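## Task

Scene 1: take the cardboard tube that is on the desk and set it down on the floor of the tray that also sits on the desk, so that the whole tube lies within the tray's walls. At the end the tray must still be flat and nearly entirely supported by the desk. Release the tube and pull the robot away. The robot must not topple or finish leaning. The result only counts if the tube stays put with no help from the robot.

## Robot and tools

ROBOT. A wheeled cart (footprint 0.53 m wide, x from -0.35 to 0.07 m) with a pan/tilt head camera and two five-joint arms, left_arm and right_arm, each ending in a gripper with one fixed and one swinging jaw. It drives forward/backward and turns in place only; no sideways motion. Objects near loose items may get nudged briefly by outside pushes.

FRAMES. Base frame: origin on the floor between the drive wheels, x ahead, y to the left, z up. left_hand and right_hand in results are the tip of each fixed jaw in this frame, in metres; a held object sits next to that point on the swinging-jaw side. Hand axes: z out along the fingers, y from swinging jaw toward fixed jaw. Odometry frame is the base frame where the scene began; base_odometry counts wheel rotation, so wheel slip shows up as travel. Heading is radians, left positive, -3.142 to 3.142.

execute_actions. Argument "actions": a list holding one action or nothing (empty list = just report state and images). An action may contain "base", "joints", or both; they start at once and may finish at different times; one action runs at most 15 s. "base" holds exactly one command, a relative move from where the base last measured itself: {"translate_m": d}, metres, -1.4 to 1.4, positive forward; or {"rotate_rad": d}, radians, -3.2 to 3.2, positive counter-clockwise seen from above. "joints" is one dictionary keyed by joint name (both arms and head share it), each value an absolute target in radians: head_pan_rad -3.2..3.2 (0 ahead, + left), head_tilt_rad -0.76..1.45 (0 level, + down); per arm (prefix left_arm_ or right_arm_): shoulder_pan_rad -1.919..1.919, shoulder_lift_rad -1.745..1.745, elbow_flex_rad -1.69..1.58, wrist_flex_rad -1.658..1.658, wrist_roll_rad -2.743..2.841, gripper_rad 0..1.919. Joints left out may keep driving toward earlier targets without the status showing it. Any unknown key or out-of-range number rejects the whole call. "cameras": list from head_camera, left_wrist_camera, right_wrist_camera, all; omitted/null/["all"] gives all, [] gives none. The "pictures" line lists image order.

JOINT GEOMETRY. Pan: at 0, left_arm points left and right_arm right; positive rotates clockwise from above; straight ahead is +1.571 (left) and -1.571 (right). Pan axes at x=-0.060, y=+0.155 / -0.155; shoulder 0.03 m outward and 0.89 m high; links 0.116, 0.135, hand 0.162 m. Fixed-jaw tip reaches about 0.44 m from its pan axis and no lower than 0.55 m. Bend: with lift, elbow and wrist flex all 0 the upper arm leans 0.24 rad outward from vertical and forearm and fingers are horizontal; positive values bend downward; the three summed give finger angle below horizontal (1.571 = pointing down, only possible with forearm no more than 0.08 rad above level). Roll: -1.522 jaws close across the arm plane, fixed jaw on the left looking outward; 1.619 same with fixed jaw on the right; 0.049 closes within the plane, fixed jaw below (level fingers) or toward the pan axis (fingers down). With level fingers above furniture use the fixed-jaw-left roll, since the hand body then protrudes upward (about 0.08 m) instead of downward. Gripper opening at tips: 0 -> 0.003 m, 0.3 -> 0.026, 0.6 -> 0.049, 1 -> 0.076, 1.919 -> 0.106. To grip, target below the touching angle; 0.2 rad below gives full squeeze, further is useless and may trip the jaw. A holding jaw reads "off_target"; "done" means empty or barely gripping.

STOWING. Stowed left_arm: pan -1.75, lift 0.05, elbow 1.35, wrist_flex -1.55, roll -1.52; right_arm identical except pan 1.75. Stowing everything at once can jam a hand against the cart; when away from loose objects do wrist_flex and wrist_roll first, then the other three. Leaving stow, don't move the wrists first. Stowed, turning in place needs a free circle of 0.44 m radius about the origin. Near a desk, turning or reversing can snag the cart's rear and tip the robot.

RESULTS. base_status and joint_status tell how each motion of the last accepted action ended: "done" (for the base, wheels turned the commanded amount, slip included); "off_target" (stopped short, maybe still pushing: load sag, obstruction or a tripped motor); "time_out" (target dropped, holds in place); "not_followed" with a "joint command not followed" line and cause: a self-collision check between an arm's links or between arms refused that arm's targets (gripper still moves) and may retry them later until new valid targets arrive. on_its_own reports motion you did not command. To stop a blocked joint pushing, command its current reading. A Motor temperatures line gives per-arm values in joint_positions order.

SAG AND ERRORS. Loaded or far-reaching joints settle below target; for the next move in that direction, offset the target upward by the observed sag. Reported hand positions may be off by a few centimetres, differently per arm.

OVERLOAD. A motor held more than about 0.30 rad from target for about 2 s trips to 20 % torque (thinking time counts, no status reports it). A loaded arm may then drop. Reset: wait for the reading to settle, then command 0.2 rad from it on the side away from the tripping target (if out of range, 0.04 rad beyond the limit, or the limit itself for a jaw). Payload per hand about 0.4 kg at full reach, 0.7 kg within 0.28 m; two hands close in about 1 kg. MOTOR HOT warns at 55 °C; at 70 °C an OVER-TEMPERATURE FAULT halts that arm until cooled and affected keys read "limit_stop_at_motor_heat"; resend targets afterwards.

AVOID. Pulling (especially on something ahead) or pushing can tip the robot. Never let arms or hands collide or press hard against each other. Drops, slips, slams and hard pushes are penalised. Release the object and move away before ending.

OTHER TOOLS. wait: {"seconds": 0-10}, commands nothing, returns state and images. zoom_image: {"camera", "region": [x0,y0,x1,y1]} pixels, top-left origin, max 504x504, on the latest full image. read_manual: licence texts only. finished_scene: {"scene": 1 or 2}, irreversible, reports success and gives the next task. Cameras: head_camera 644x476, fy 579.763; left_wrist_camera 644x476, f 239.095; right_wrist_camera 644x476, f 387.313.

Each tool is called by a JSON object that holds its "method" and its "body".

## Session

{"method": "execute_actions", "body": {"actions": []}}

Scene clock: 0.00 s.
Motor temperatures (°C, as the motors report them): left_arm=[26 27 24 26 26] | right_arm=[24 24 26 28 26]
base_odometry: x=+0.000 y=+0.000 heading=+0.000 (m, m, rad; odometry frame)
base_status: not commanded
joint_positions: head_pan_rad=-0.005 head_tilt_rad=+0.020 left_arm_shoulder_pan_rad=-1.782 left_arm_shoulder_lift_rad=+0.029 left_arm_elbow_flex_rad=+1.291 left_arm_wrist_flex_rad=-1.520 left_arm_wrist_roll_rad=-1.490 left_arm_gripper_rad=+1.920 right_arm_shoulder_pan_rad=+1.784 right_arm_shoulder_lift_rad=+0.007 right_arm_elbow_flex_rad=+1.341 right_arm_wrist_flex_rad=-1.511 right_arm_wrist_roll_rad=-1.534 right_arm_gripper_rad=+1.920
joint_status: not commanded
left_hand: x=-0.3102 y=+0.0934 z=+0.9077 quat_wxyz=(-0.069, -0.628, -0.077, +0.771) (m; base frame)
right_hand: x=-0.3084 y=-0.1091 z=+0.9018 quat_wxyz=(-0.077, +0.643, -0.073, -0.758) (m; base frame)
pictures: head_camera, left_wrist_camera, right_wrist_camera
Images, in order (width x height): head_camera 644x476, left_wrist_camera 644x476, right_wrist_camera 644x476.

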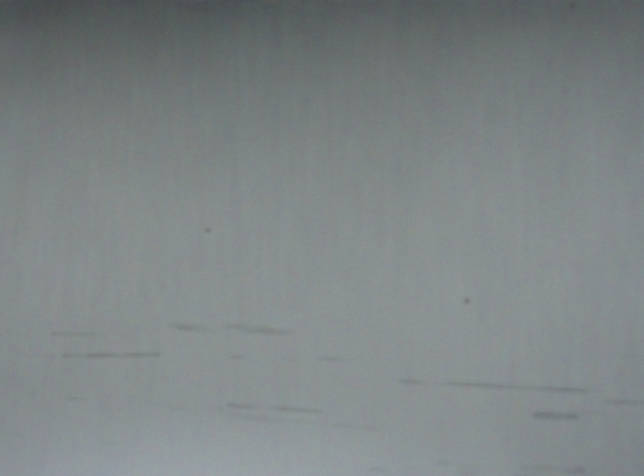

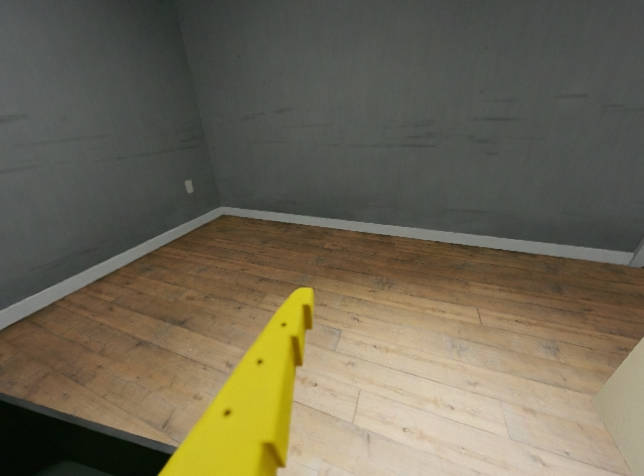

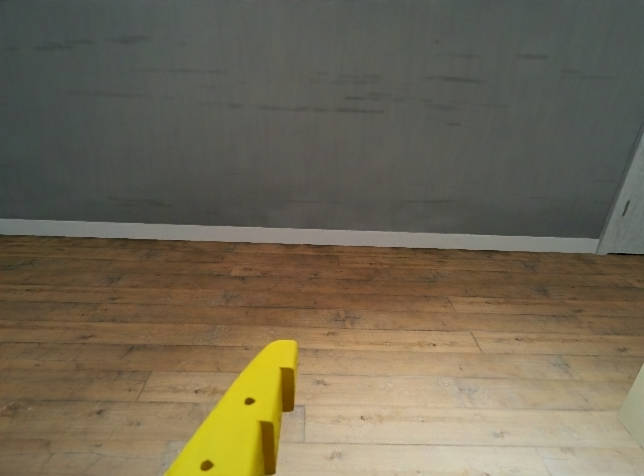

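{"method": "execute_actions", "body": {"actions": [{"joints":{"head_pan_rad":1.6,"head_tilt_rad":0.4}}], "cameras": ["head_camera"]}}

{"method": "execute_actions", "body": {"actions": [{"joints":{"head_pan_rad":-1.6,"head_tilt_rad":0.4}}], "cameras": ["head_camera"]}}

Scene clock: 4.20 s.
Motor temperatures (°C, as the motors report them): left_arm=[26 27 24 26 26] | right_arm=[24 24 26 28 26]
base_odometry: x=+0.000 y=+0.000 heading=+0.000 (m, m, rad; odometry frame)
base_status: not commanded
joint_positions: head_pan_rad=+1.590 head_tilt_rad=+0.393 left_arm_shoulder_pan_rad=-1.782 left_arm_shoulder_lift_rad=+0.029 left_arm_elbow_flex_rad=+1.291 left_arm_wrist_flex_rad=-1.520 left_arm_wrist_roll_rad=-1.490 left_arm_gripper_rad=+1.920 right_arm_shoulder_pan_rad=+1.784 right_arm_shoulder_lift_rad=+0.007 right_arm_elbow_flex_rad=+1.341 right_arm_wrist_flex_rad=-1.511 right_arm_wrist_roll_rad=-1.534 right_arm_gripper_rad=+1.920
joint_status: all done
left_hand: x=-0.3102 y=+0.0934 z=+0.9077 quat_wxyz=(-0.069, -0.628, -0.077, +0.771) (m; base frame)
right_hand: x=-0.3084 y=-0.1091 z=+0.9018 quat_wxyz=(-0.077, +0.643, -0.073, -0.758) (m; base frame)
pictures: head_camera
Images, in order (width x height): head_camera 644x476.

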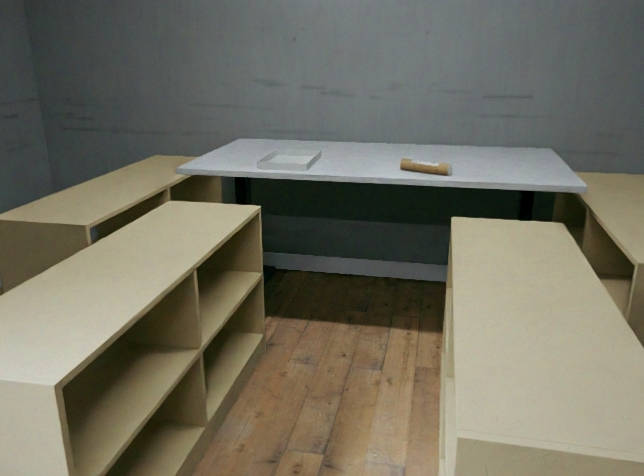

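Scene clock: 7.13 s.
Motor temperatures (°C, as the motors report them): left_arm=[26 27 24 26 26] | right_arm=[24 24 26 28 26]
base_odometry: x=+0.000 y=+0.000 heading=+0.000 (m, m, rad; odometry frame)
base_status: not commanded
joint_positions: head_pan_rad=-1.590 head_tilt_rad=+0.393 left_arm_shoulder_pan_rad=-1.782 left_arm_shoulder_lift_rad=+0.029 left_arm_elbow_flex_rad=+1.291 left_arm_wrist_flex_rad=-1.520 left_arm_wrist_roll_rad=-1.490 left_arm_gripper_rad=+1.920 right_arm_shoulder_pan_rad=+1.784 right_arm_shoulder_lift_rad=+0.007 right_arm_elbow_flex_rad=+1.341 right_arm_wrist_flex_rad=-1.511 right_arm_wrist_roll_rad=-1.534 right_arm_gripper_rad=+1.920
joint_status: all done
left_hand: x=-0.3102 y=+0.0934 z=+0.9077 quat_wxyz=(-0.069, -0.628, -0.077, +0.771) (m; base frame)
right_hand: x=-0.3084 y=-0.1091 z=+0.9018 quat_wxyz=(-0.077, +0.643, -0.073, -0.758) (m; base frame)
pictures: head_camera
Images, in order (width x height): head_camera 644x476.

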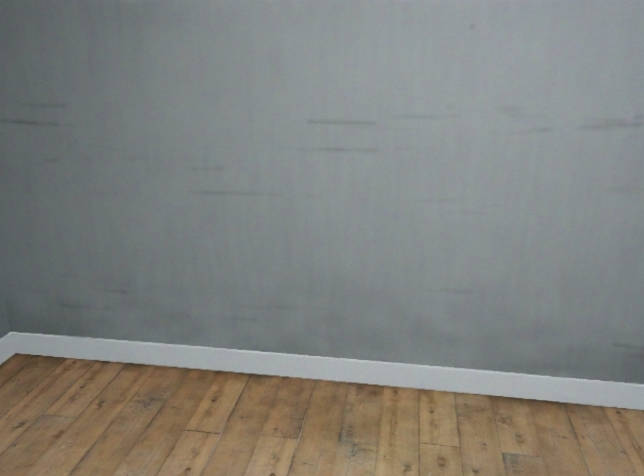

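{"method": "execute_actions", "body": {"actions": [{"joints":{"head_pan_rad":0.0,"head_tilt_rad":1.0}}], "cameras": ["head_camera"]}}

Scene clock: 13.67 s.
Motor temperatures (°C, as the motors report them): left_arm=[26 27 24 26 26] | right_arm=[24 24 26 28 26]
base_odometry: x=+0.000 y=+0.000 heading=+0.000 (m, m, rad; odometry frame)
base_status: not commanded
joint_positions: head_pan_rad=-0.010 head_tilt_rad=+0.995 left_arm_shoulder_pan_rad=-1.782 left_arm_shoulder_lift_rad=+0.029 left_arm_elbow_flex_rad=+1.291 left_arm_wrist_flex_rad=-1.520 left_arm_wrist_roll_rad=-1.490 left_arm_gripper_rad=+1.920 right_arm_shoulder_pan_rad=+1.784 right_arm_shoulder_lift_rad=+0.007 right_arm_elbow_flex_rad=+1.341 right_arm_wrist_flex_rad=-1.511 right_arm_wrist_roll_rad=-1.534 right_arm_gripper_rad=+1.920
joint_status: all done
left_hand: x=-0.3102 y=+0.0934 z=+0.9077 quat_wxyz=(-0.069, -0.628, -0.077, +0.771) (m; base frame)
right_hand: x=-0.3084 y=-0.1091 z=+0.9018 quat_wxyz=(-0.077, +0.643, -0.073, -0.758) (m; base frame)
pictures: head_camera
Images, in order (width x height): head_camera 644x476.

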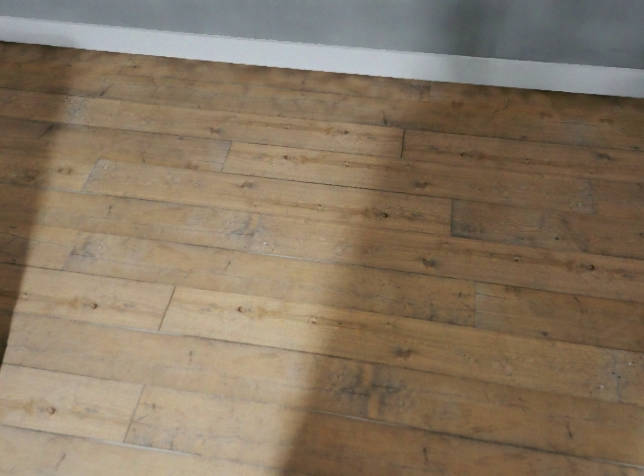

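{"method": "execute_actions", "body": {"actions": [{"base":{"rotate_rad":1.45},"joints":{"head_pan_rad":0.0,"head_tilt_rad":0.5}}], "cameras": ["head_camera"]}}

Scene clock: 18.00 s.
Motor temperatures (°C, as the motors report them): left_arm=[26 27 24 26 26] | right_arm=[24 24 26 28 26]
base_odometry: x=-0.001 y=+0.000 heading=+1.449 (m, m, rad; odometry frame)
base_status: done
joint_positions: head_pan_rad=-0.010 head_tilt_rad=+0.514 left_arm_shoulder_pan_rad=-1.782 left_arm_shoulder_lift_rad=+0.029 left_arm_elbow_flex_rad=+1.291 left_arm_wrist_flex_rad=-1.520 left_arm_wrist_roll_rad=-1.490 left_arm_gripper_rad=+1.920 right_arm_shoulder_pan_rad=+1.784 right_arm_shoulder_lift_rad=+0.007 right_arm_elbow_flex_rad=+1.341 right_arm_wrist_flex_rad=-1.511 right_arm_wrist_roll_rad=-1.534 right_arm_gripper_rad=+1.920
joint_status: all done
left_hand: x=-0.3102 y=+0.0934 z=+0.9077 quat_wxyz=(-0.069, -0.628, -0.077, +0.771) (m; base frame)
right_hand: x=-0.3084 y=-0.1091 z=+0.9018 quat_wxyz=(-0.077, +0.643, -0.073, -0.758) (m; base frame)
pictures: head_camera
Images, in order (width x height): head_camera 644x476.

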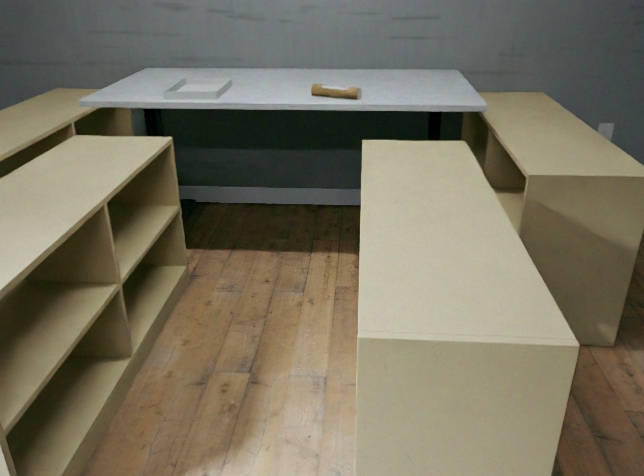

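{"method": "execute_actions", "body": {"actions": [{"base":{"rotate_rad":0.33}}], "cameras": []}}

{"method": "execute_actions", "body": {"actions": [{"base":{"translate_m":0.6}}], "cameras": []}}

{"method": "execute_actions", "body": {"actions": [{"base":{"rotate_rad":-0.33},"joints":{"head_tilt_rad":0.7}}], "cameras": ["head_camera"]}}

Scene clock: 25.13 s.
Motor temperatures (°C, as the motors report them): left_arm=[26 27 24 26 26] | right_arm=[24 24 26 28 26]
base_odometry: x=-0.001 y=-0.001 heading=+1.778 (m, m, rad; odometry frame)
base_status: done
joint_positions: head_pan_rad=-0.010 head_tilt_rad=+0.514 left_arm_shoulder_pan_rad=-1.782 left_arm_shoulder_lift_rad=+0.029 left_arm_elbow_flex_rad=+1.291 left_arm_wrist_flex_rad=-1.520 left_arm_wrist_roll_rad=-1.490 left_arm_gripper_rad=+1.920 right_arm_shoulder_pan_rad=+1.784 right_arm_shoulder_lift_rad=+0.007 right_arm_elbow_flex_rad=+1.341 right_arm_wrist_flex_rad=-1.511 right_arm_wrist_roll_rad=-1.534 right_arm_gripper_rad=+1.920
joint_status: not commanded
left_hand: x=-0.3102 y=+0.0934 z=+0.9077 quat_wxyz=(-0.069, -0.628, -0.077, +0.771) (m; base frame)
right_hand: x=-0.3084 y=-0.1091 z=+0.9018 quat_wxyz=(-0.077, +0.643, -0.073, -0.758) (m; base frame)
pictures: none
No camera images: the call's "cameras" was empty. Leave "cameras" out to get every camera's image.

Scene clock: 28.97 s.
Motor temperatures (°C, as the motors report them): left_arm=[26 27 24 26 26] | right_arm=[24 24 26 28 26]
base_odometry: x=-0.125 y=+0.586 heading=+1.778 (m, m, rad; odometry frame)
base_status: done
joint_positions: head_pan_rad=-0.010 head_tilt_rad=+0.513 left_arm_shoulder_pan_rad=-1.782 left_arm_shoulder_lift_rad=+0.029 left_arm_elbow_flex_rad=+1.291 left_arm_wrist_flex_rad=-1.520 left_arm_wrist_roll_rad=-1.490 left_arm_gripper_rad=+1.920 right_arm_shoulder_pan_rad=+1.784 right_arm_shoulder_lift_rad=+0.007 right_arm_elbow_flex_rad=+1.341 right_arm_wrist_flex_rad=-1.511 right_arm_wrist_roll_rad=-1.534 right_arm_gripper_rad=+1.920
joint_status: not commanded
left_hand: x=-0.3102 y=+0.0934 z=+0.9077 quat_wxyz=(-0.069, -0.628, -0.077, +0.771) (m; base frame)
right_hand: x=-0.3084 y=-0.1091 z=+0.9018 quat_wxyz=(-0.077, +0.643, -0.073, -0.758) (m; base frame)
pictures: none
No camera images: the call's "cameras" was empty. Leave "cameras" out to get every camera's image.

Scene clock: 30.10 s.
Motor temperatures (°C, as the motors report them): left_arm=[26 27 24 26 26] | right_arm=[24 24 26 28 26]
base_odometry: x=-0.125 y=+0.586 heading=+1.450 (m, m, rad; odometry frame)
base_status: done
joint_positions: head_pan_rad=-0.010 head_tilt_rad=+0.694 left_arm_shoulder_pan_rad=-1.782 left_arm_shoulder_lift_rad=+0.029 left_arm_elbow_flex_rad=+1.291 left_arm_wrist_flex_rad=-1.520 left_arm_wrist_roll_rad=-1.490 left_arm_gripper_rad=+1.920 right_arm_shoulder_pan_rad=+1.784 right_arm_shoulder_lift_rad=+0.007 right_arm_elbow_flex_rad=+1.341 right_arm_wrist_flex_rad=-1.511 right_arm_wrist_roll_rad=-1.534 right_arm_gripper_rad=+1.920
joint_status: all done
left_hand: x=-0.3102 y=+0.0934 z=+0.9077 quat_wxyz=(-0.069, -0.628, -0.077, +0.771) (m; base frame)
right_hand: x=-0.3084 y=-0.1091 z=+0.9018 quat_wxyz=(-0.077, +0.643, -0.073, -0.758) (m; base frame)
pictures: head_camera
Images, in order (width x height): head_camera 644x476.

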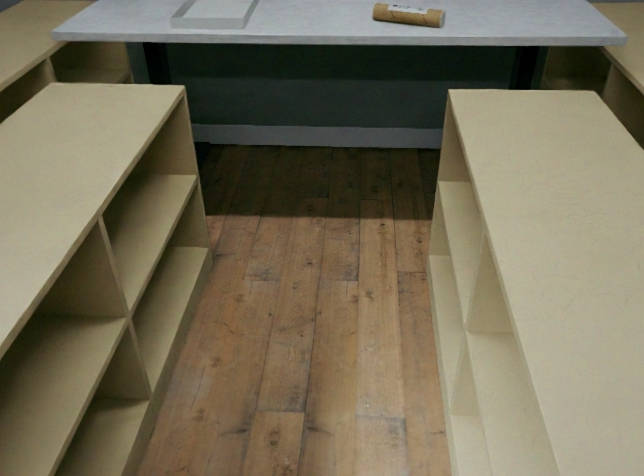

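{"method": "execute_actions", "body": {"actions": [{"base":{"rotate_rad":0.2}}], "cameras": []}}

{"method": "execute_actions", "body": {"actions": [{"base":{"translate_m":0.38}}], "cameras": []}}

{"method": "execute_actions", "body": {"actions": [{"base":{"rotate_rad":-0.285}}], "cameras": ["head_camera"]}}

Scene clock: 38.57 s.
Motor temperatures (°C, as the motors report them): left_arm=[26 27 24 26 26] | right_arm=[24 24 26 28 26]
base_odometry: x=-0.125 y=+0.586 heading=+1.648 (m, m, rad; odometry frame)
base_status: done
joint_positions: head_pan_rad=-0.010 head_tilt_rad=+0.694 left_arm_shoulder_pan_rad=-1.782 left_arm_shoulder_lift_rad=+0.029 left_arm_elbow_flex_rad=+1.291 left_arm_wrist_flex_rad=-1.520 left_arm_wrist_roll_rad=-1.490 left_arm_gripper_rad=+1.920 right_arm_shoulder_pan_rad=+1.784 right_arm_shoulder_lift_rad=+0.007 right_arm_elbow_flex_rad=+1.341 right_arm_wrist_flex_rad=-1.511 right_arm_wrist_roll_rad=-1.534 right_arm_gripper_rad=+1.920
joint_status: not commanded
left_hand: x=-0.3102 y=+0.0934 z=+0.9077 quat_wxyz=(-0.069, -0.628, -0.077, +0.771) (m; base frame)
right_hand: x=-0.3084 y=-0.1091 z=+0.9018 quat_wxyz=(-0.077, +0.643, -0.073, -0.758) (m; base frame)
pictures: none
No camera images: the call's "cameras" was empty. Leave "cameras" out to get every camera's image.

Scene clock: 41.30 s.
Motor temperatures (°C, as the motors report them): left_arm=[26 27 24 26 26] | right_arm=[24 24 26 28 26]
base_odometry: x=-0.153 y=+0.965 heading=+1.645 (m, m, rad; odometry frame)
base_status: done
joint_positions: head_pan_rad=-0.010 head_tilt_rad=+0.694 left_arm_shoulder_pan_rad=-1.782 left_arm_shoulder_lift_rad=+0.029 left_arm_elbow_flex_rad=+1.291 left_arm_wrist_flex_rad=-1.520 left_arm_wrist_roll_rad=-1.490 left_arm_gripper_rad=+1.920 right_arm_shoulder_pan_rad=+1.784 right_arm_shoulder_lift_rad=+0.007 right_arm_elbow_flex_rad=+1.341 right_arm_wrist_flex_rad=-1.511 right_arm_wrist_roll_rad=-1.534 right_arm_gripper_rad=+1.920
joint_status: not commanded
left_hand: x=-0.3102 y=+0.0934 z=+0.9077 quat_wxyz=(-0.069, -0.628, -0.077, +0.771) (m; base frame)
right_hand: x=-0.3084 y=-0.1091 z=+0.9018 quat_wxyz=(-0.077, +0.643, -0.073, -0.758) (m; base frame)
pictures: none
No camera images: the call's "cameras" was empty. Leave "cameras" out to get every camera's image.

Scene clock: 42.37 s.
Motor temperatures (°C, as the motors report them): left_arm=[26 27 24 26 26] | right_arm=[24 24 26 28 26]
base_odometry: x=-0.153 y=+0.965 heading=+1.362 (m, m, rad; odometry frame)
base_status: done
joint_positions: head_pan_rad=-0.010 head_tilt_rad=+0.694 left_arm_shoulder_pan_rad=-1.782 left_arm_shoulder_lift_rad=+0.029 left_arm_elbow_flex_rad=+1.291 left_arm_wrist_flex_rad=-1.520 left_arm_wrist_roll_rad=-1.490 left_arm_gripper_rad=+1.920 right_arm_shoulder_pan_rad=+1.784 right_arm_shoulder_lift_rad=+0.007 right_arm_elbow_flex_rad=+1.341 right_arm_wrist_flex_rad=-1.511 right_arm_wrist_roll_rad=-1.534 right_arm_gripper_rad=+1.920
joint_status: not commanded
left_hand: x=-0.3102 y=+0.0934 z=+0.9077 quat_wxyz=(-0.069, -0.628, -0.077, +0.771) (m; base frame)
right_hand: x=-0.3084 y=-0.1091 z=+0.9018 quat_wxyz=(-0.077, +0.643, -0.073, -0.758) (m; base frame)
pictures: head_camera
Images, in order (width x height): head_camera 644x476.

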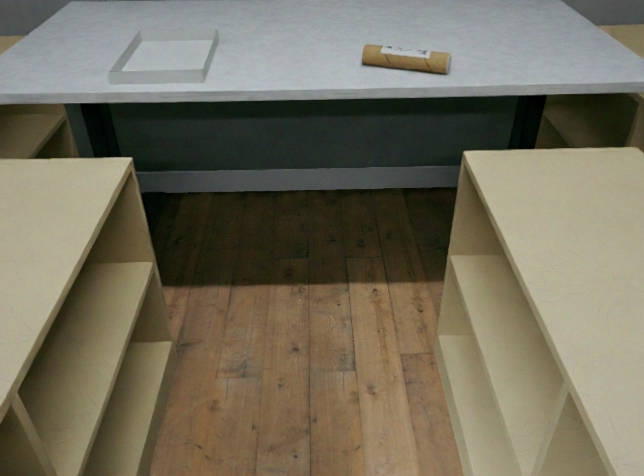

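{"method": "execute_actions", "body": {"actions": [{"base":{"translate_m":0.7},"joints":{"head_tilt_rad":0.9}}], "cameras": ["head_camera"]}}

Scene clock: 57.87 s.
Motor temperatures (°C, as the motors report them): left_arm=[26 27 24 26 26] | right_arm=[24 24 26 28 26]
base_odometry: x=-0.007 y=+1.649 heading=+1.361 (m, m, rad; odometry frame)
base_status: done
joint_positions: head_pan_rad=-0.010 head_tilt_rad=+0.895 left_arm_shoulder_pan_rad=-1.782 left_arm_shoulder_lift_rad=+0.029 left_arm_elbow_flex_rad=+1.291 left_arm_wrist_flex_rad=-1.520 left_arm_wrist_roll_rad=-1.490 left_arm_gripper_rad=+1.920 right_arm_shoulder_pan_rad=+1.784 right_arm_shoulder_lift_rad=+0.007 right_arm_elbow_flex_rad=+1.341 right_arm_wrist_flex_rad=-1.511 right_arm_wrist_roll_rad=-1.534 right_arm_gripper_rad=+1.920
joint_status: all done
left_hand: x=-0.3102 y=+0.0934 z=+0.9077 quat_wxyz=(-0.069, -0.628, -0.077, +0.771) (m; base frame)
right_hand: x=-0.3084 y=-0.1091 z=+0.9018 quat_wxyz=(-0.077, +0.643, -0.073, -0.758) (m; base frame)
pictures: head_camera
Images, in order (width x height): head_camera 644x476.

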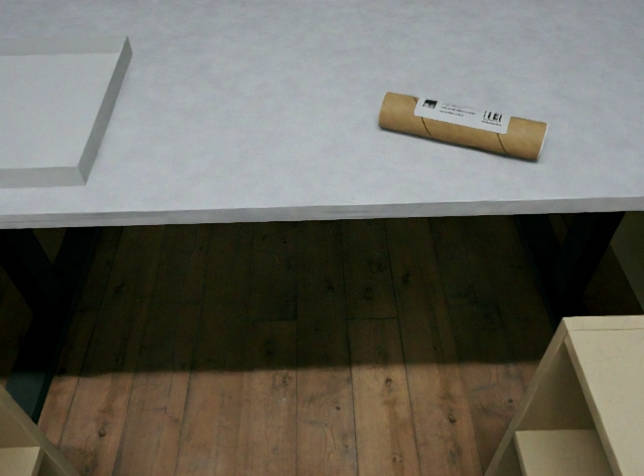

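{"method": "execute_actions", "body": {"actions": [{"base":{"translate_m":0.2},"joints":{"head_tilt_rad":1.1}}], "cameras": ["head_camera"]}}

Scene clock: 65.13 s.
Motor temperatures (°C, as the motors report them): left_arm=[26 27 24 26 26] | right_arm=[24 24 26 28 26]
base_odometry: x=+0.035 y=+1.845 heading=+1.362 (m, m, rad; odometry frame)
base_status: done
joint_positions: head_pan_rad=-0.010 head_tilt_rad=+1.095 left_arm_shoulder_pan_rad=-1.782 left_arm_shoulder_lift_rad=+0.029 left_arm_elbow_flex_rad=+1.291 left_arm_wrist_flex_rad=-1.520 left_arm_wrist_roll_rad=-1.490 left_arm_gripper_rad=+1.920 right_arm_shoulder_pan_rad=+1.784 right_arm_shoulder_lift_rad=+0.007 right_arm_elbow_flex_rad=+1.341 right_arm_wrist_flex_rad=-1.511 right_arm_wrist_roll_rad=-1.534 right_arm_gripper_rad=+1.920
joint_status: all done
left_hand: x=-0.3102 y=+0.0934 z=+0.9077 quat_wxyz=(-0.069, -0.628, -0.077, +0.771) (m; base frame)
right_hand: x=-0.3084 y=-0.1091 z=+0.9018 quat_wxyz=(-0.077, +0.643, -0.073, -0.758) (m; base frame)
pictures: head_camera
Images, in order (width x height): head_camera 644x476.

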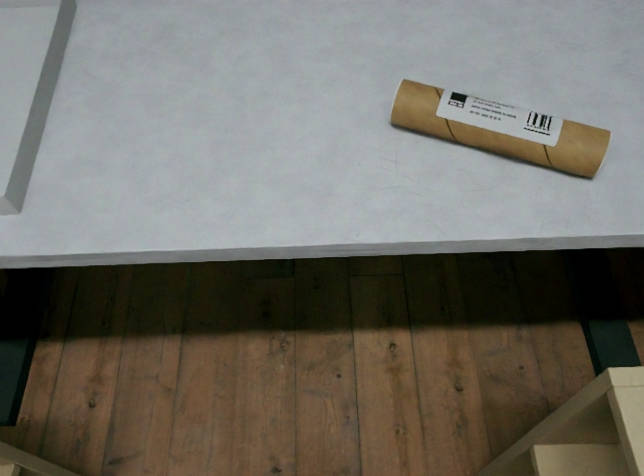

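{"method": "execute_actions", "body": {"actions": [{"joints":{"head_pan_rad":0.6,"head_tilt_rad":0.95}}], "cameras": ["head_camera"]}}

Scene clock: 76.20 s.
Motor temperatures (°C, as the motors report them): left_arm=[26 27 24 26 26] | right_arm=[24 24 26 28 26]
base_odometry: x=+0.035 y=+1.845 heading=+1.362 (m, m, rad; odometry frame)
base_status: not commanded
joint_positions: head_pan_rad=+0.590 head_tilt_rad=+0.965 left_arm_shoulder_pan_rad=-1.782 left_arm_shoulder_lift_rad=+0.029 left_arm_elbow_flex_rad=+1.291 left_arm_wrist_flex_rad=-1.520 left_arm_wrist_roll_rad=-1.490 left_arm_gripper_rad=+1.920 right_arm_shoulder_pan_rad=+1.784 right_arm_shoulder_lift_rad=+0.007 right_arm_elbow_flex_rad=+1.341 right_arm_wrist_flex_rad=-1.511 right_arm_wrist_roll_rad=-1.534 right_arm_gripper_rad=+1.920
joint_status: all done
left_hand: x=-0.3102 y=+0.0934 z=+0.9077 quat_wxyz=(-0.069, -0.628, -0.077, +0.771) (m; base frame)
right_hand: x=-0.3084 y=-0.1091 z=+0.9018 quat_wxyz=(-0.077, +0.643, -0.073, -0.758) (m; base frame)
pictures: head_camera
Images, in order (width x height): head_camera 644x476.

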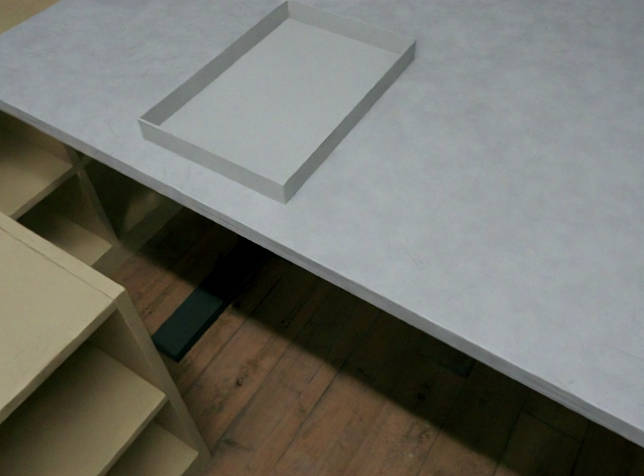

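{"method": "execute_actions", "body": {"actions": [{"joints":{"head_pan_rad":-0.2,"head_tilt_rad":1.0,"right_arm_shoulder_pan_rad":-1.24,"right_arm_shoulder_lift_rad":0.5,"right_arm_elbow_flex_rad":0.0,"right_arm_wrist_flex_rad":0.8,"right_arm_wrist_roll_rad":0.049,"right_arm_gripper_rad":1.1}}], "cameras": ["head_camera","right_wrist_camera"]}}

Scene clock: 110.20 s.
Motor temperatures (°C, as the motors report them): left_arm=[26 27 24 26 26] | right_arm=[24 24 26 28 26]
base_odometry: x=+0.035 y=+1.845 heading=+1.362 (m, m, rad; odometry frame)
base_status: not commanded
joint_positions: head_pan_rad=-0.190 head_tilt_rad=+0.995 left_arm_shoulder_pan_rad=-1.782 left_arm_shoulder_lift_rad=+0.029 left_arm_elbow_flex_rad=+1.291 left_arm_wrist_flex_rad=-1.520 left_arm_wrist_roll_rad=-1.490 left_arm_gripper_rad=+1.920 right_arm_shoulder_pan_rad=-1.233 right_arm_shoulder_lift_rad=+0.519 right_arm_elbow_flex_rad=+0.033 right_arm_wrist_flex_rad=+0.792 right_arm_wrist_roll_rad=+0.041 right_arm_gripper_rad=+1.107
joint_status: all done
left_hand: x=-0.3102 y=+0.0934 z=+0.9077 quat_wxyz=(-0.069, -0.628, -0.077, +0.771) (m; base frame)
right_hand: x=+0.1820 y=-0.2403 z=+0.7534 quat_wxyz=(+0.066, -0.572, +0.813, -0.092) (m; base frame)
pictures: head_camera, right_wrist_camera
Images, in order (width x height): head_camera 644x476, right_wrist_camera 644x476.

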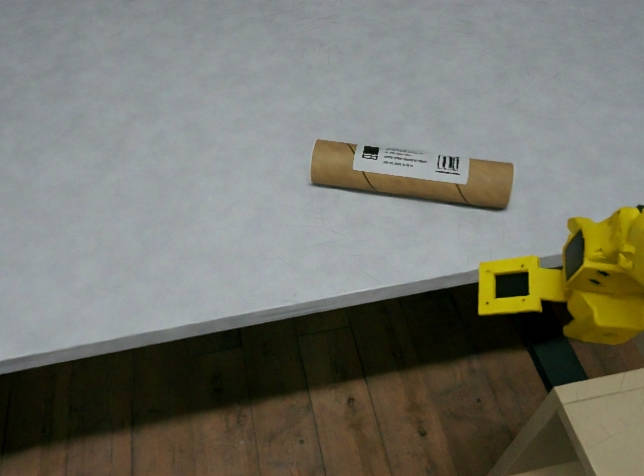

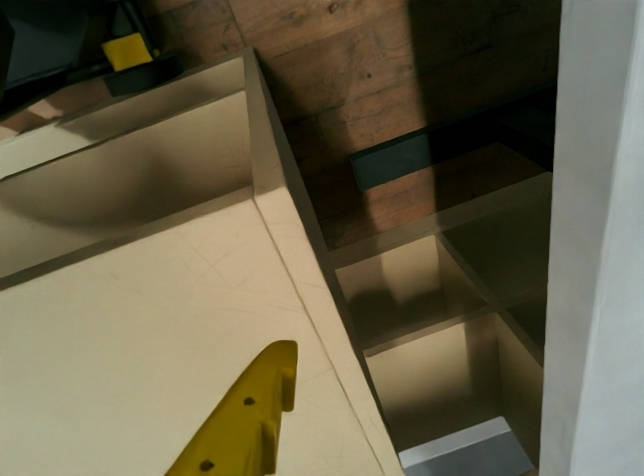

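Now drive up and move to pre-grasp.

{"method": "execute_actions", "body": {"actions": [{"base":{"translate_m":0.16},"joints":{"right_arm_shoulder_pan_rad":-1.24,"right_arm_shoulder_lift_rad":0.70,"right_arm_elbow_flex_rad":-0.26,"right_arm_wrist_flex_rad":1.08,"right_arm_wrist_roll_rad":0.049,"right_arm_gripper_rad":1.1}}], "cameras": ["head_camera","right_wrist_camera"]}}

Scene clock: 113.37 s.
Motor temperatures (°C, as the motors report them): left_arm=[26 27 24 26 26] | right_arm=[24 24 26 28 26]
base_odometry: x=+0.068 y=+2.002 heading=+1.363 (m, m, rad; odometry frame)
base_status: done
joint_positions: head_pan_rad=-0.190 head_tilt_rad=+0.995 left_arm_shoulder_pan_rad=-1.782 left_arm_shoulder_lift_rad=+0.029 left_arm_elbow_flex_rad=+1.291 left_arm_wrist_flex_rad=-1.520 left_arm_wrist_roll_rad=-1.490 left_arm_gripper_rad=+1.920 right_arm_shoulder_pan_rad=-1.235 right_arm_shoulder_lift_rad=+0.719 right_arm_elbow_flex_rad=-0.230 right_arm_wrist_flex_rad=+1.070 right_arm_wrist_roll_rad=+0.041 right_arm_gripper_rad=+1.107
joint_status: all done
left_hand: x=-0.3102 y=+0.0934 z=+0.9077 quat_wxyz=(-0.069, -0.628, -0.077, +0.771) (m; base frame)
right_hand: x=+0.1676 y=-0.2349 z=+0.7409 quat_wxyz=(+0.004, -0.576, +0.817, -0.005) (m; base frame)
pictures: head_camera, right_wrist_camera
Images, in order (width x height): head_camera 644x476, right_wrist_camera 644x476.

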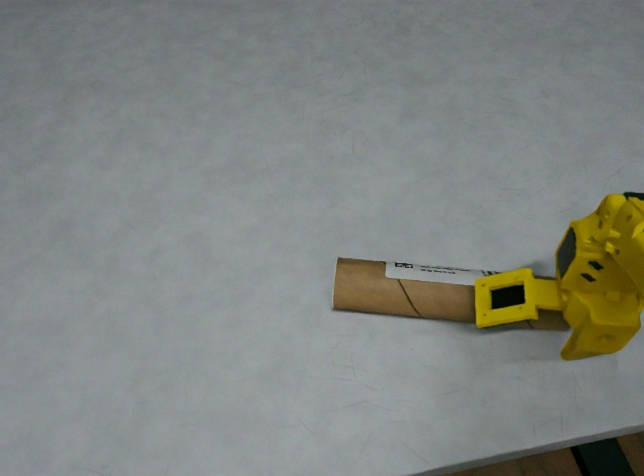

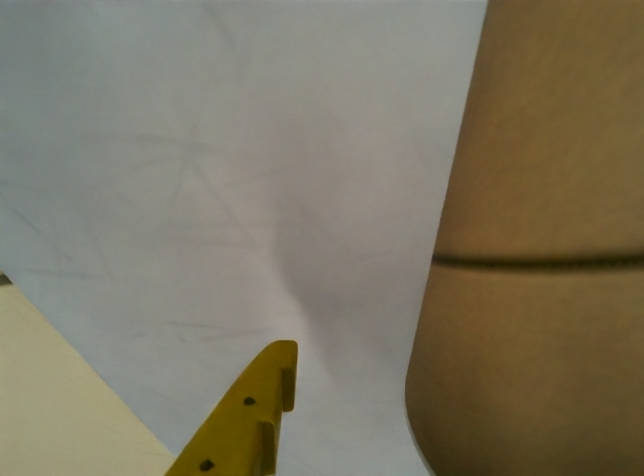

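{"method": "execute_actions", "body": {"actions": [{"joints":{"right_arm_shoulder_lift_rad":0.96,"right_arm_elbow_flex_rad":-0.33,"right_arm_wrist_flex_rad":0.63}}], "cameras": ["head_camera","right_wrist_camera"]}}

Scene clock: 121.47 s.
Motor temperatures (°C, as the motors report them): left_arm=[26 27 24 26 26] | right_arm=[24 24 26 28 26]
base_odometry: x=+0.068 y=+2.002 heading=+1.363 (m, m, rad; odometry frame)
base_status: not commanded
joint_positions: head_pan_rad=-0.190 head_tilt_rad=+0.995 left_arm_shoulder_pan_rad=-1.782 left_arm_shoulder_lift_rad=+0.029 left_arm_elbow_flex_rad=+1.291 left_arm_wrist_flex_rad=-1.520 left_arm_wrist_roll_rad=-1.490 left_arm_gripper_rad=+1.920 right_arm_shoulder_pan_rad=-1.235 right_arm_shoulder_lift_rad=+0.880 right_arm_elbow_flex_rad=-0.332 right_arm_wrist_flex_rad=+0.642 right_arm_wrist_roll_rad=+0.041 right_arm_gripper_rad=+1.106
joint_status: all done
left_hand: x=-0.3102 y=+0.0934 z=+0.9077 quat_wxyz=(-0.069, -0.628, -0.077, +0.771) (m; base frame)
right_hand: x=+0.2282 y=-0.2560 z=+0.7265 quat_wxyz=(+0.110, -0.565, +0.803, -0.154) (m; base frame)
pictures: head_camera, right_wrist_camera
Images, in order (width x height): head_camera 644x476, right_wrist_camera 644x476.

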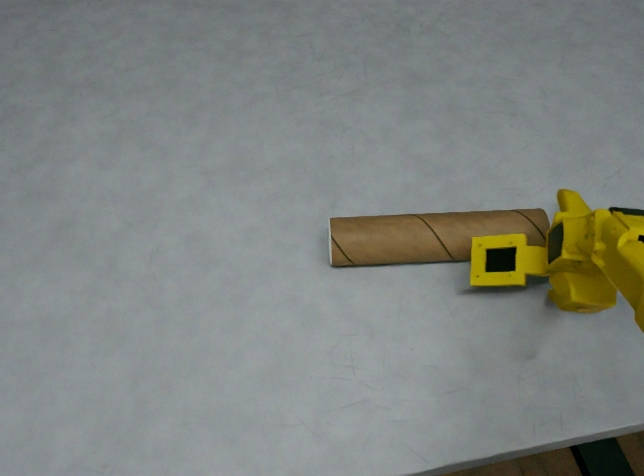

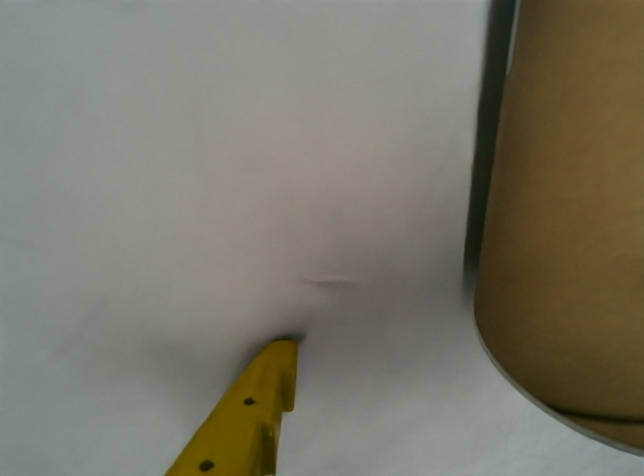

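{"method": "execute_actions", "body": {"actions": [{"joints":{"head_pan_rad":-0.4,"head_tilt_rad":0.95,"right_arm_shoulder_lift_rad":0.75,"right_arm_elbow_flex_rad":-0.25,"right_arm_wrist_flex_rad":1.0}}], "cameras": ["head_camera","right_wrist_camera"]}}

Scene clock: 125.97 s.
Motor temperatures (°C, as the motors report them): left_arm=[26 27 24 26 26] | right_arm=[24 24 26 28 26]
base_odometry: x=+0.068 y=+2.002 heading=+1.363 (m, m, rad; odometry frame)
base_status: not commanded
joint_positions: head_pan_rad=-0.390 head_tilt_rad=+0.965 left_arm_shoulder_pan_rad=-1.782 left_arm_shoulder_lift_rad=+0.029 left_arm_elbow_flex_rad=+1.291 left_arm_wrist_flex_rad=-1.520 left_arm_wrist_roll_rad=-1.490 left_arm_gripper_rad=+1.920 right_arm_shoulder_pan_rad=-1.235 right_arm_shoulder_lift_rad=+0.788 right_arm_elbow_flex_rad=-0.253 right_arm_wrist_flex_rad=+0.987 right_arm_wrist_roll_rad=+0.041 right_arm_gripper_rad=+1.106
joint_status: all done
left_hand: x=-0.3102 y=+0.0934 z=+0.9077 quat_wxyz=(-0.069, -0.628, -0.077, +0.771) (m; base frame)
right_hand: x=+0.1746 y=-0.2373 z=+0.7285 quat_wxyz=(+0.014, -0.576, +0.817, -0.020) (m; base frame)
pictures: head_camera, right_wrist_camera
Images, in order (width x height): head_camera 644x476, right_wrist_camera 644x476.

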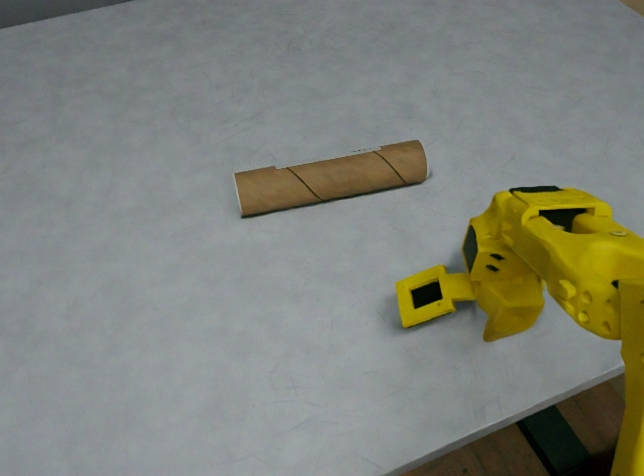

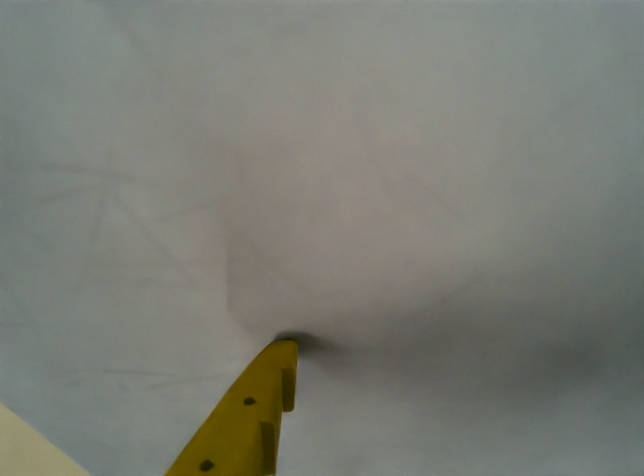

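{"method": "execute_actions", "body": {"actions": [{"joints":{"head_pan_rad":-0.3,"head_tilt_rad":0.9,"right_arm_shoulder_pan_rad":-1.425,"right_arm_shoulder_lift_rad":0.74,"right_arm_elbow_flex_rad":-0.66,"right_arm_wrist_flex_rad":0.885,"right_arm_gripper_rad":1.3}}], "cameras": ["head_camera","right_wrist_camera"]}}

Scene clock: 137.90 s.
Motor temperatures (°C, as the motors report them): left_arm=[26 27 24 26 26] | right_arm=[24 24 26 28 26]
base_odometry: x=+0.068 y=+2.002 heading=+1.363 (m, m, rad; odometry frame)
base_status: not commanded
joint_positions: head_pan_rad=-0.310 head_tilt_rad=+0.915 left_arm_shoulder_pan_rad=-1.782 left_arm_shoulder_lift_rad=+0.029 left_arm_elbow_flex_rad=+1.291 left_arm_wrist_flex_rad=-1.520 left_arm_wrist_roll_rad=-1.490 left_arm_gripper_rad=+1.920 right_arm_shoulder_pan_rad=-1.419 right_arm_shoulder_lift_rad=+0.788 right_arm_elbow_flex_rad=-0.622 right_arm_wrist_flex_rad=+0.899 right_arm_wrist_roll_rad=+0.041 right_arm_gripper_rad=+1.293
joint_status: all done
left_hand: x=-0.3102 y=+0.0934 z=+0.9077 quat_wxyz=(-0.069, -0.628, -0.077, +0.771) (m; base frame)
right_hand: x=+0.2709 y=-0.2060 z=+0.7923 quat_wxyz=(+0.164, -0.628, +0.737, -0.189) (m; base frame)
pictures: head_camera, right_wrist_camera
Images, in order (width x height): head_camera 644x476, right_wrist_camera 644x476.

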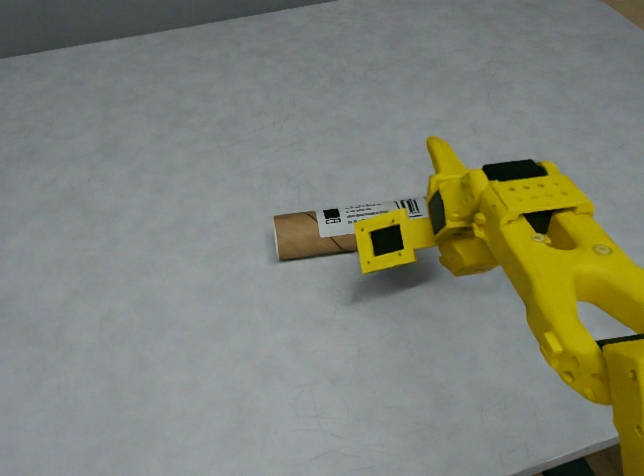

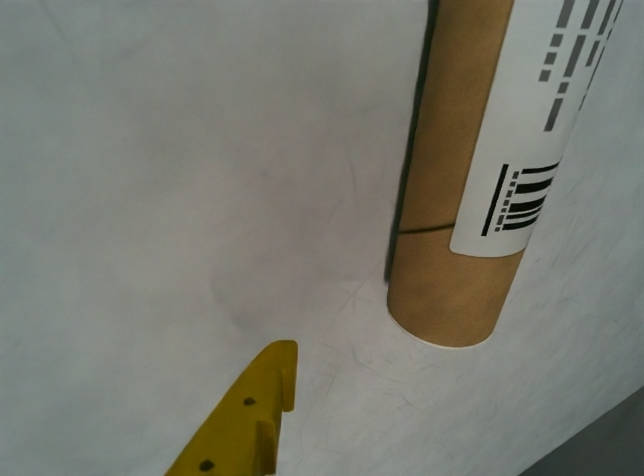

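{"method": "execute_actions", "body": {"actions": [{"joints":{"right_arm_shoulder_pan_rad":-1.575,"right_arm_shoulder_lift_rad":0.86,"right_arm_elbow_flex_rad":-0.65,"right_arm_wrist_flex_rad":0.75}}], "cameras": ["head_camera","right_wrist_camera"]}}

Scene clock: 145.57 s.
Motor temperatures (°C, as the motors report them): left_arm=[26 27 24 26 26] | right_arm=[24 24 26 28 26]
base_odometry: x=+0.068 y=+2.002 heading=+1.363 (m, m, rad; odometry frame)
base_status: not commanded
joint_positions: head_pan_rad=-0.310 head_tilt_rad=+0.915 left_arm_shoulder_pan_rad=-1.782 left_arm_shoulder_lift_rad=+0.029 left_arm_elbow_flex_rad=+1.291 left_arm_wrist_flex_rad=-1.520 left_arm_wrist_roll_rad=-1.490 left_arm_gripper_rad=+1.920 right_arm_shoulder_pan_rad=-1.569 right_arm_shoulder_lift_rad=+0.884 right_arm_elbow_flex_rad=-0.622 right_arm_wrist_flex_rad=+0.764 right_arm_wrist_roll_rad=+0.041 right_arm_gripper_rad=+1.293
joint_status: all done
left_hand: x=-0.3102 y=+0.0934 z=+0.9077 quat_wxyz=(-0.069, -0.628, -0.077, +0.771) (m; base frame)
right_hand: x=+0.2833 y=-0.1559 z=+0.7724 quat_wxyz=(+0.191, -0.678, +0.684, -0.190) (m; base frame)
pictures: head_camera, right_wrist_camera
Images, in order (width x height): head_camera 644x476, right_wrist_camera 644x476.

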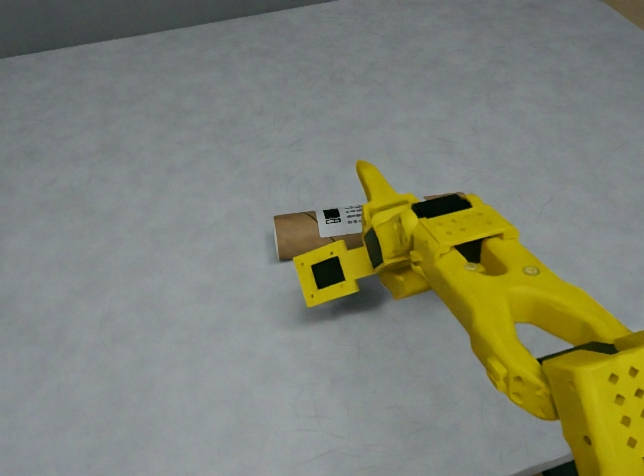

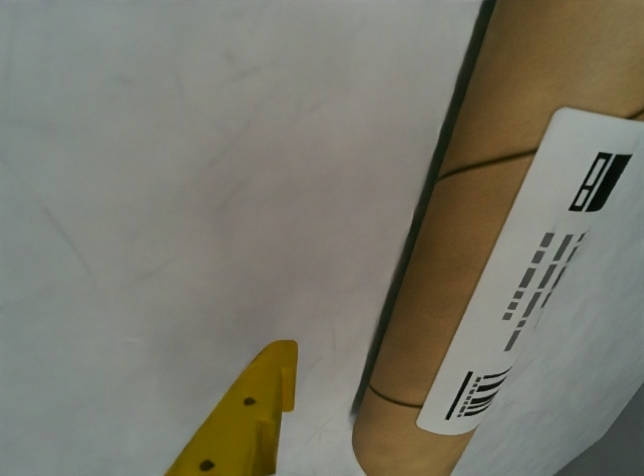

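{"method": "execute_actions", "body": {"actions": [{"joints":{"right_arm_shoulder_lift_rad":1.03,"right_arm_elbow_flex_rad":-0.66,"right_arm_wrist_flex_rad":0.56}}], "cameras": ["head_camera","right_wrist_camera"]}}

Scene clock: 151.50 s.
Motor temperatures (°C, as the motors report them): left_arm=[26 27 24 26 26] | right_arm=[24 24 26 28 26]
base_odometry: x=+0.068 y=+2.002 heading=+1.363 (m, m, rad; odometry frame)
base_status: not commanded
joint_positions: head_pan_rad=-0.310 head_tilt_rad=+0.915 left_arm_shoulder_pan_rad=-1.782 left_arm_shoulder_lift_rad=+0.029 left_arm_elbow_flex_rad=+1.291 left_arm_wrist_flex_rad=-1.520 left_arm_wrist_roll_rad=-1.490 left_arm_gripper_rad=+1.920 right_arm_shoulder_pan_rad=-1.569 right_arm_shoulder_lift_rad=+1.055 right_arm_elbow_flex_rad=-0.624 right_arm_wrist_flex_rad=+0.576 right_arm_wrist_roll_rad=+0.041 right_arm_gripper_rad=+1.293
joint_status: all done
left_hand: x=-0.3102 y=+0.0934 z=+0.9077 quat_wxyz=(-0.069, -0.628, -0.077, +0.771) (m; base frame)
right_hand: x=+0.2861 y=-0.1559 z=+0.7338 quat_wxyz=(+0.198, -0.676, +0.682, -0.196) (m; base frame)
pictures: head_camera, right_wrist_camera
Images, in order (width x height): head_camera 644x476, right_wrist_camera 644x476.

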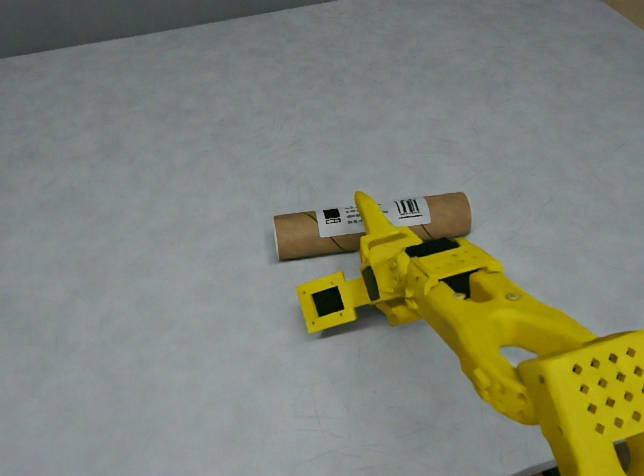

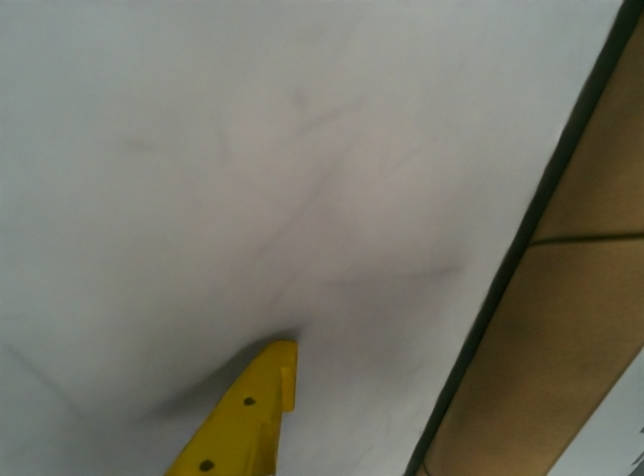

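{"method": "execute_actions", "body": {"actions": [{"joints":{"right_arm_shoulder_lift_rad":1.15,"right_arm_elbow_flex_rad":-0.78,"right_arm_wrist_flex_rad":0.43}}], "cameras": ["head_camera","right_wrist_camera"]}}

Scene clock: 157.53 s.
Motor temperatures (°C, as the motors report them): left_arm=[26 27 24 26 26] | right_arm=[24 24 26 28 26]
base_odometry: x=+0.068 y=+2.002 heading=+1.363 (m, m, rad; odometry frame)
base_status: not commanded
joint_positions: head_pan_rad=-0.310 head_tilt_rad=+0.915 left_arm_shoulder_pan_rad=-1.782 left_arm_shoulder_lift_rad=+0.029 left_arm_elbow_flex_rad=+1.291 left_arm_wrist_flex_rad=-1.520 left_arm_wrist_roll_rad=-1.490 left_arm_gripper_rad=+1.920 right_arm_shoulder_pan_rad=-1.569 right_arm_shoulder_lift_rad=+1.171 right_arm_elbow_flex_rad=-0.747 right_arm_wrist_flex_rad=+0.445 right_arm_wrist_roll_rad=+0.041 right_arm_gripper_rad=+1.293
joint_status: all done
left_hand: x=-0.3102 y=+0.0934 z=+0.9077 quat_wxyz=(-0.069, -0.628, -0.077, +0.771) (m; base frame)
right_hand: x=+0.3076 y=-0.1560 z=+0.7334 quat_wxyz=(+0.243, -0.661, +0.667, -0.242) (m; base frame)
pictures: head_camera, right_wrist_camera
Images, in order (width x height): head_camera 644x476, right_wrist_camera 644x476.

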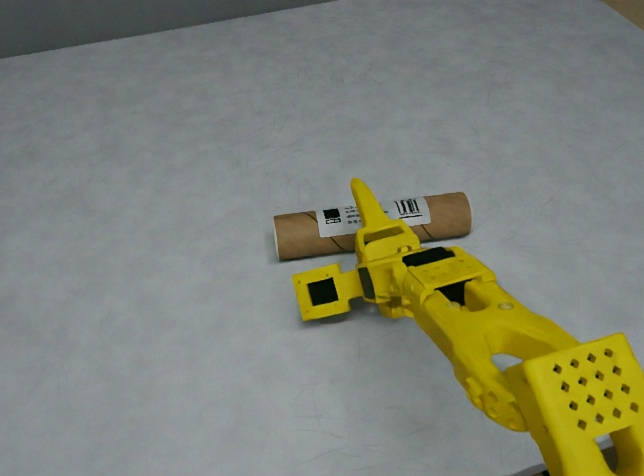

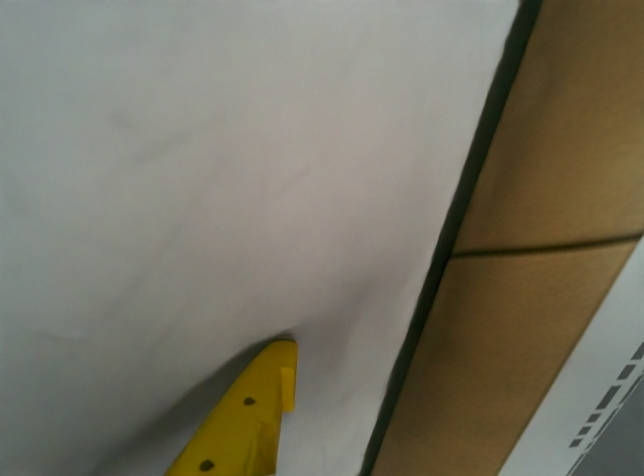

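{"method": "execute_actions", "body": {"actions": [{"joints":{"right_arm_gripper_rad":0.35}}], "cameras": ["head_camera","right_wrist_camera"]}}

Scene clock: 160.83 s.
Motor temperatures (°C, as the motors report them): left_arm=[26 27 24 26 26] | right_arm=[24 24 26 28 26]
base_odometry: x=+0.068 y=+2.002 heading=+1.363 (m, m, rad; odometry frame)
base_status: not commanded
joint_positions: head_pan_rad=-0.310 head_tilt_rad=+0.915 left_arm_shoulder_pan_rad=-1.782 left_arm_shoulder_lift_rad=+0.029 left_arm_elbow_flex_rad=+1.291 left_arm_wrist_flex_rad=-1.520 left_arm_wrist_roll_rad=-1.490 left_arm_gripper_rad=+1.920 right_arm_shoulder_pan_rad=-1.569 right_arm_shoulder_lift_rad=+1.173 right_arm_elbow_flex_rad=-0.747 right_arm_wrist_flex_rad=+0.445 right_arm_wrist_roll_rad=+0.041 right_arm_gripper_rad=+0.358
joint_status: all done
left_hand: x=-0.3102 y=+0.0934 z=+0.9077 quat_wxyz=(-0.069, -0.628, -0.077, +0.771) (m; base frame)
right_hand: x=+0.3073 y=-0.1560 z=+0.7329 quat_wxyz=(+0.243, -0.661, +0.667, -0.242) (m; base frame)
pictures: head_camera, right_wrist_camera
Images, in order (width x height): head_camera 644x476, right_wrist_camera 644x476.

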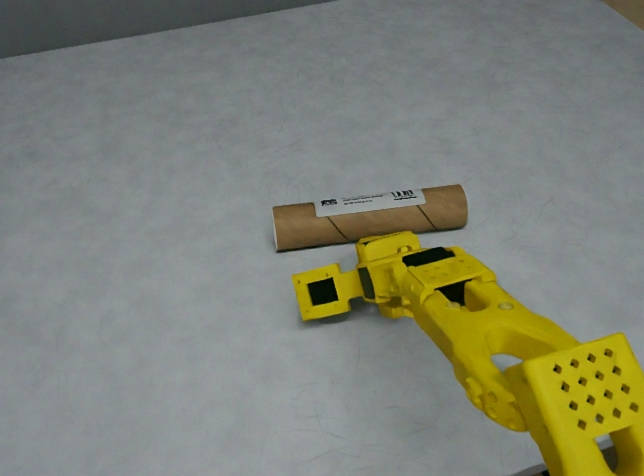

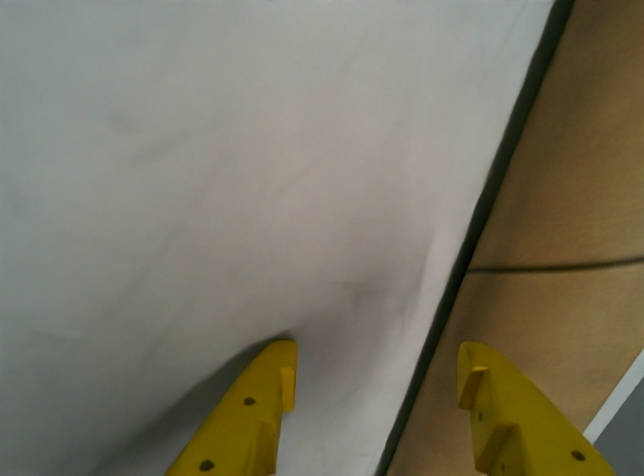

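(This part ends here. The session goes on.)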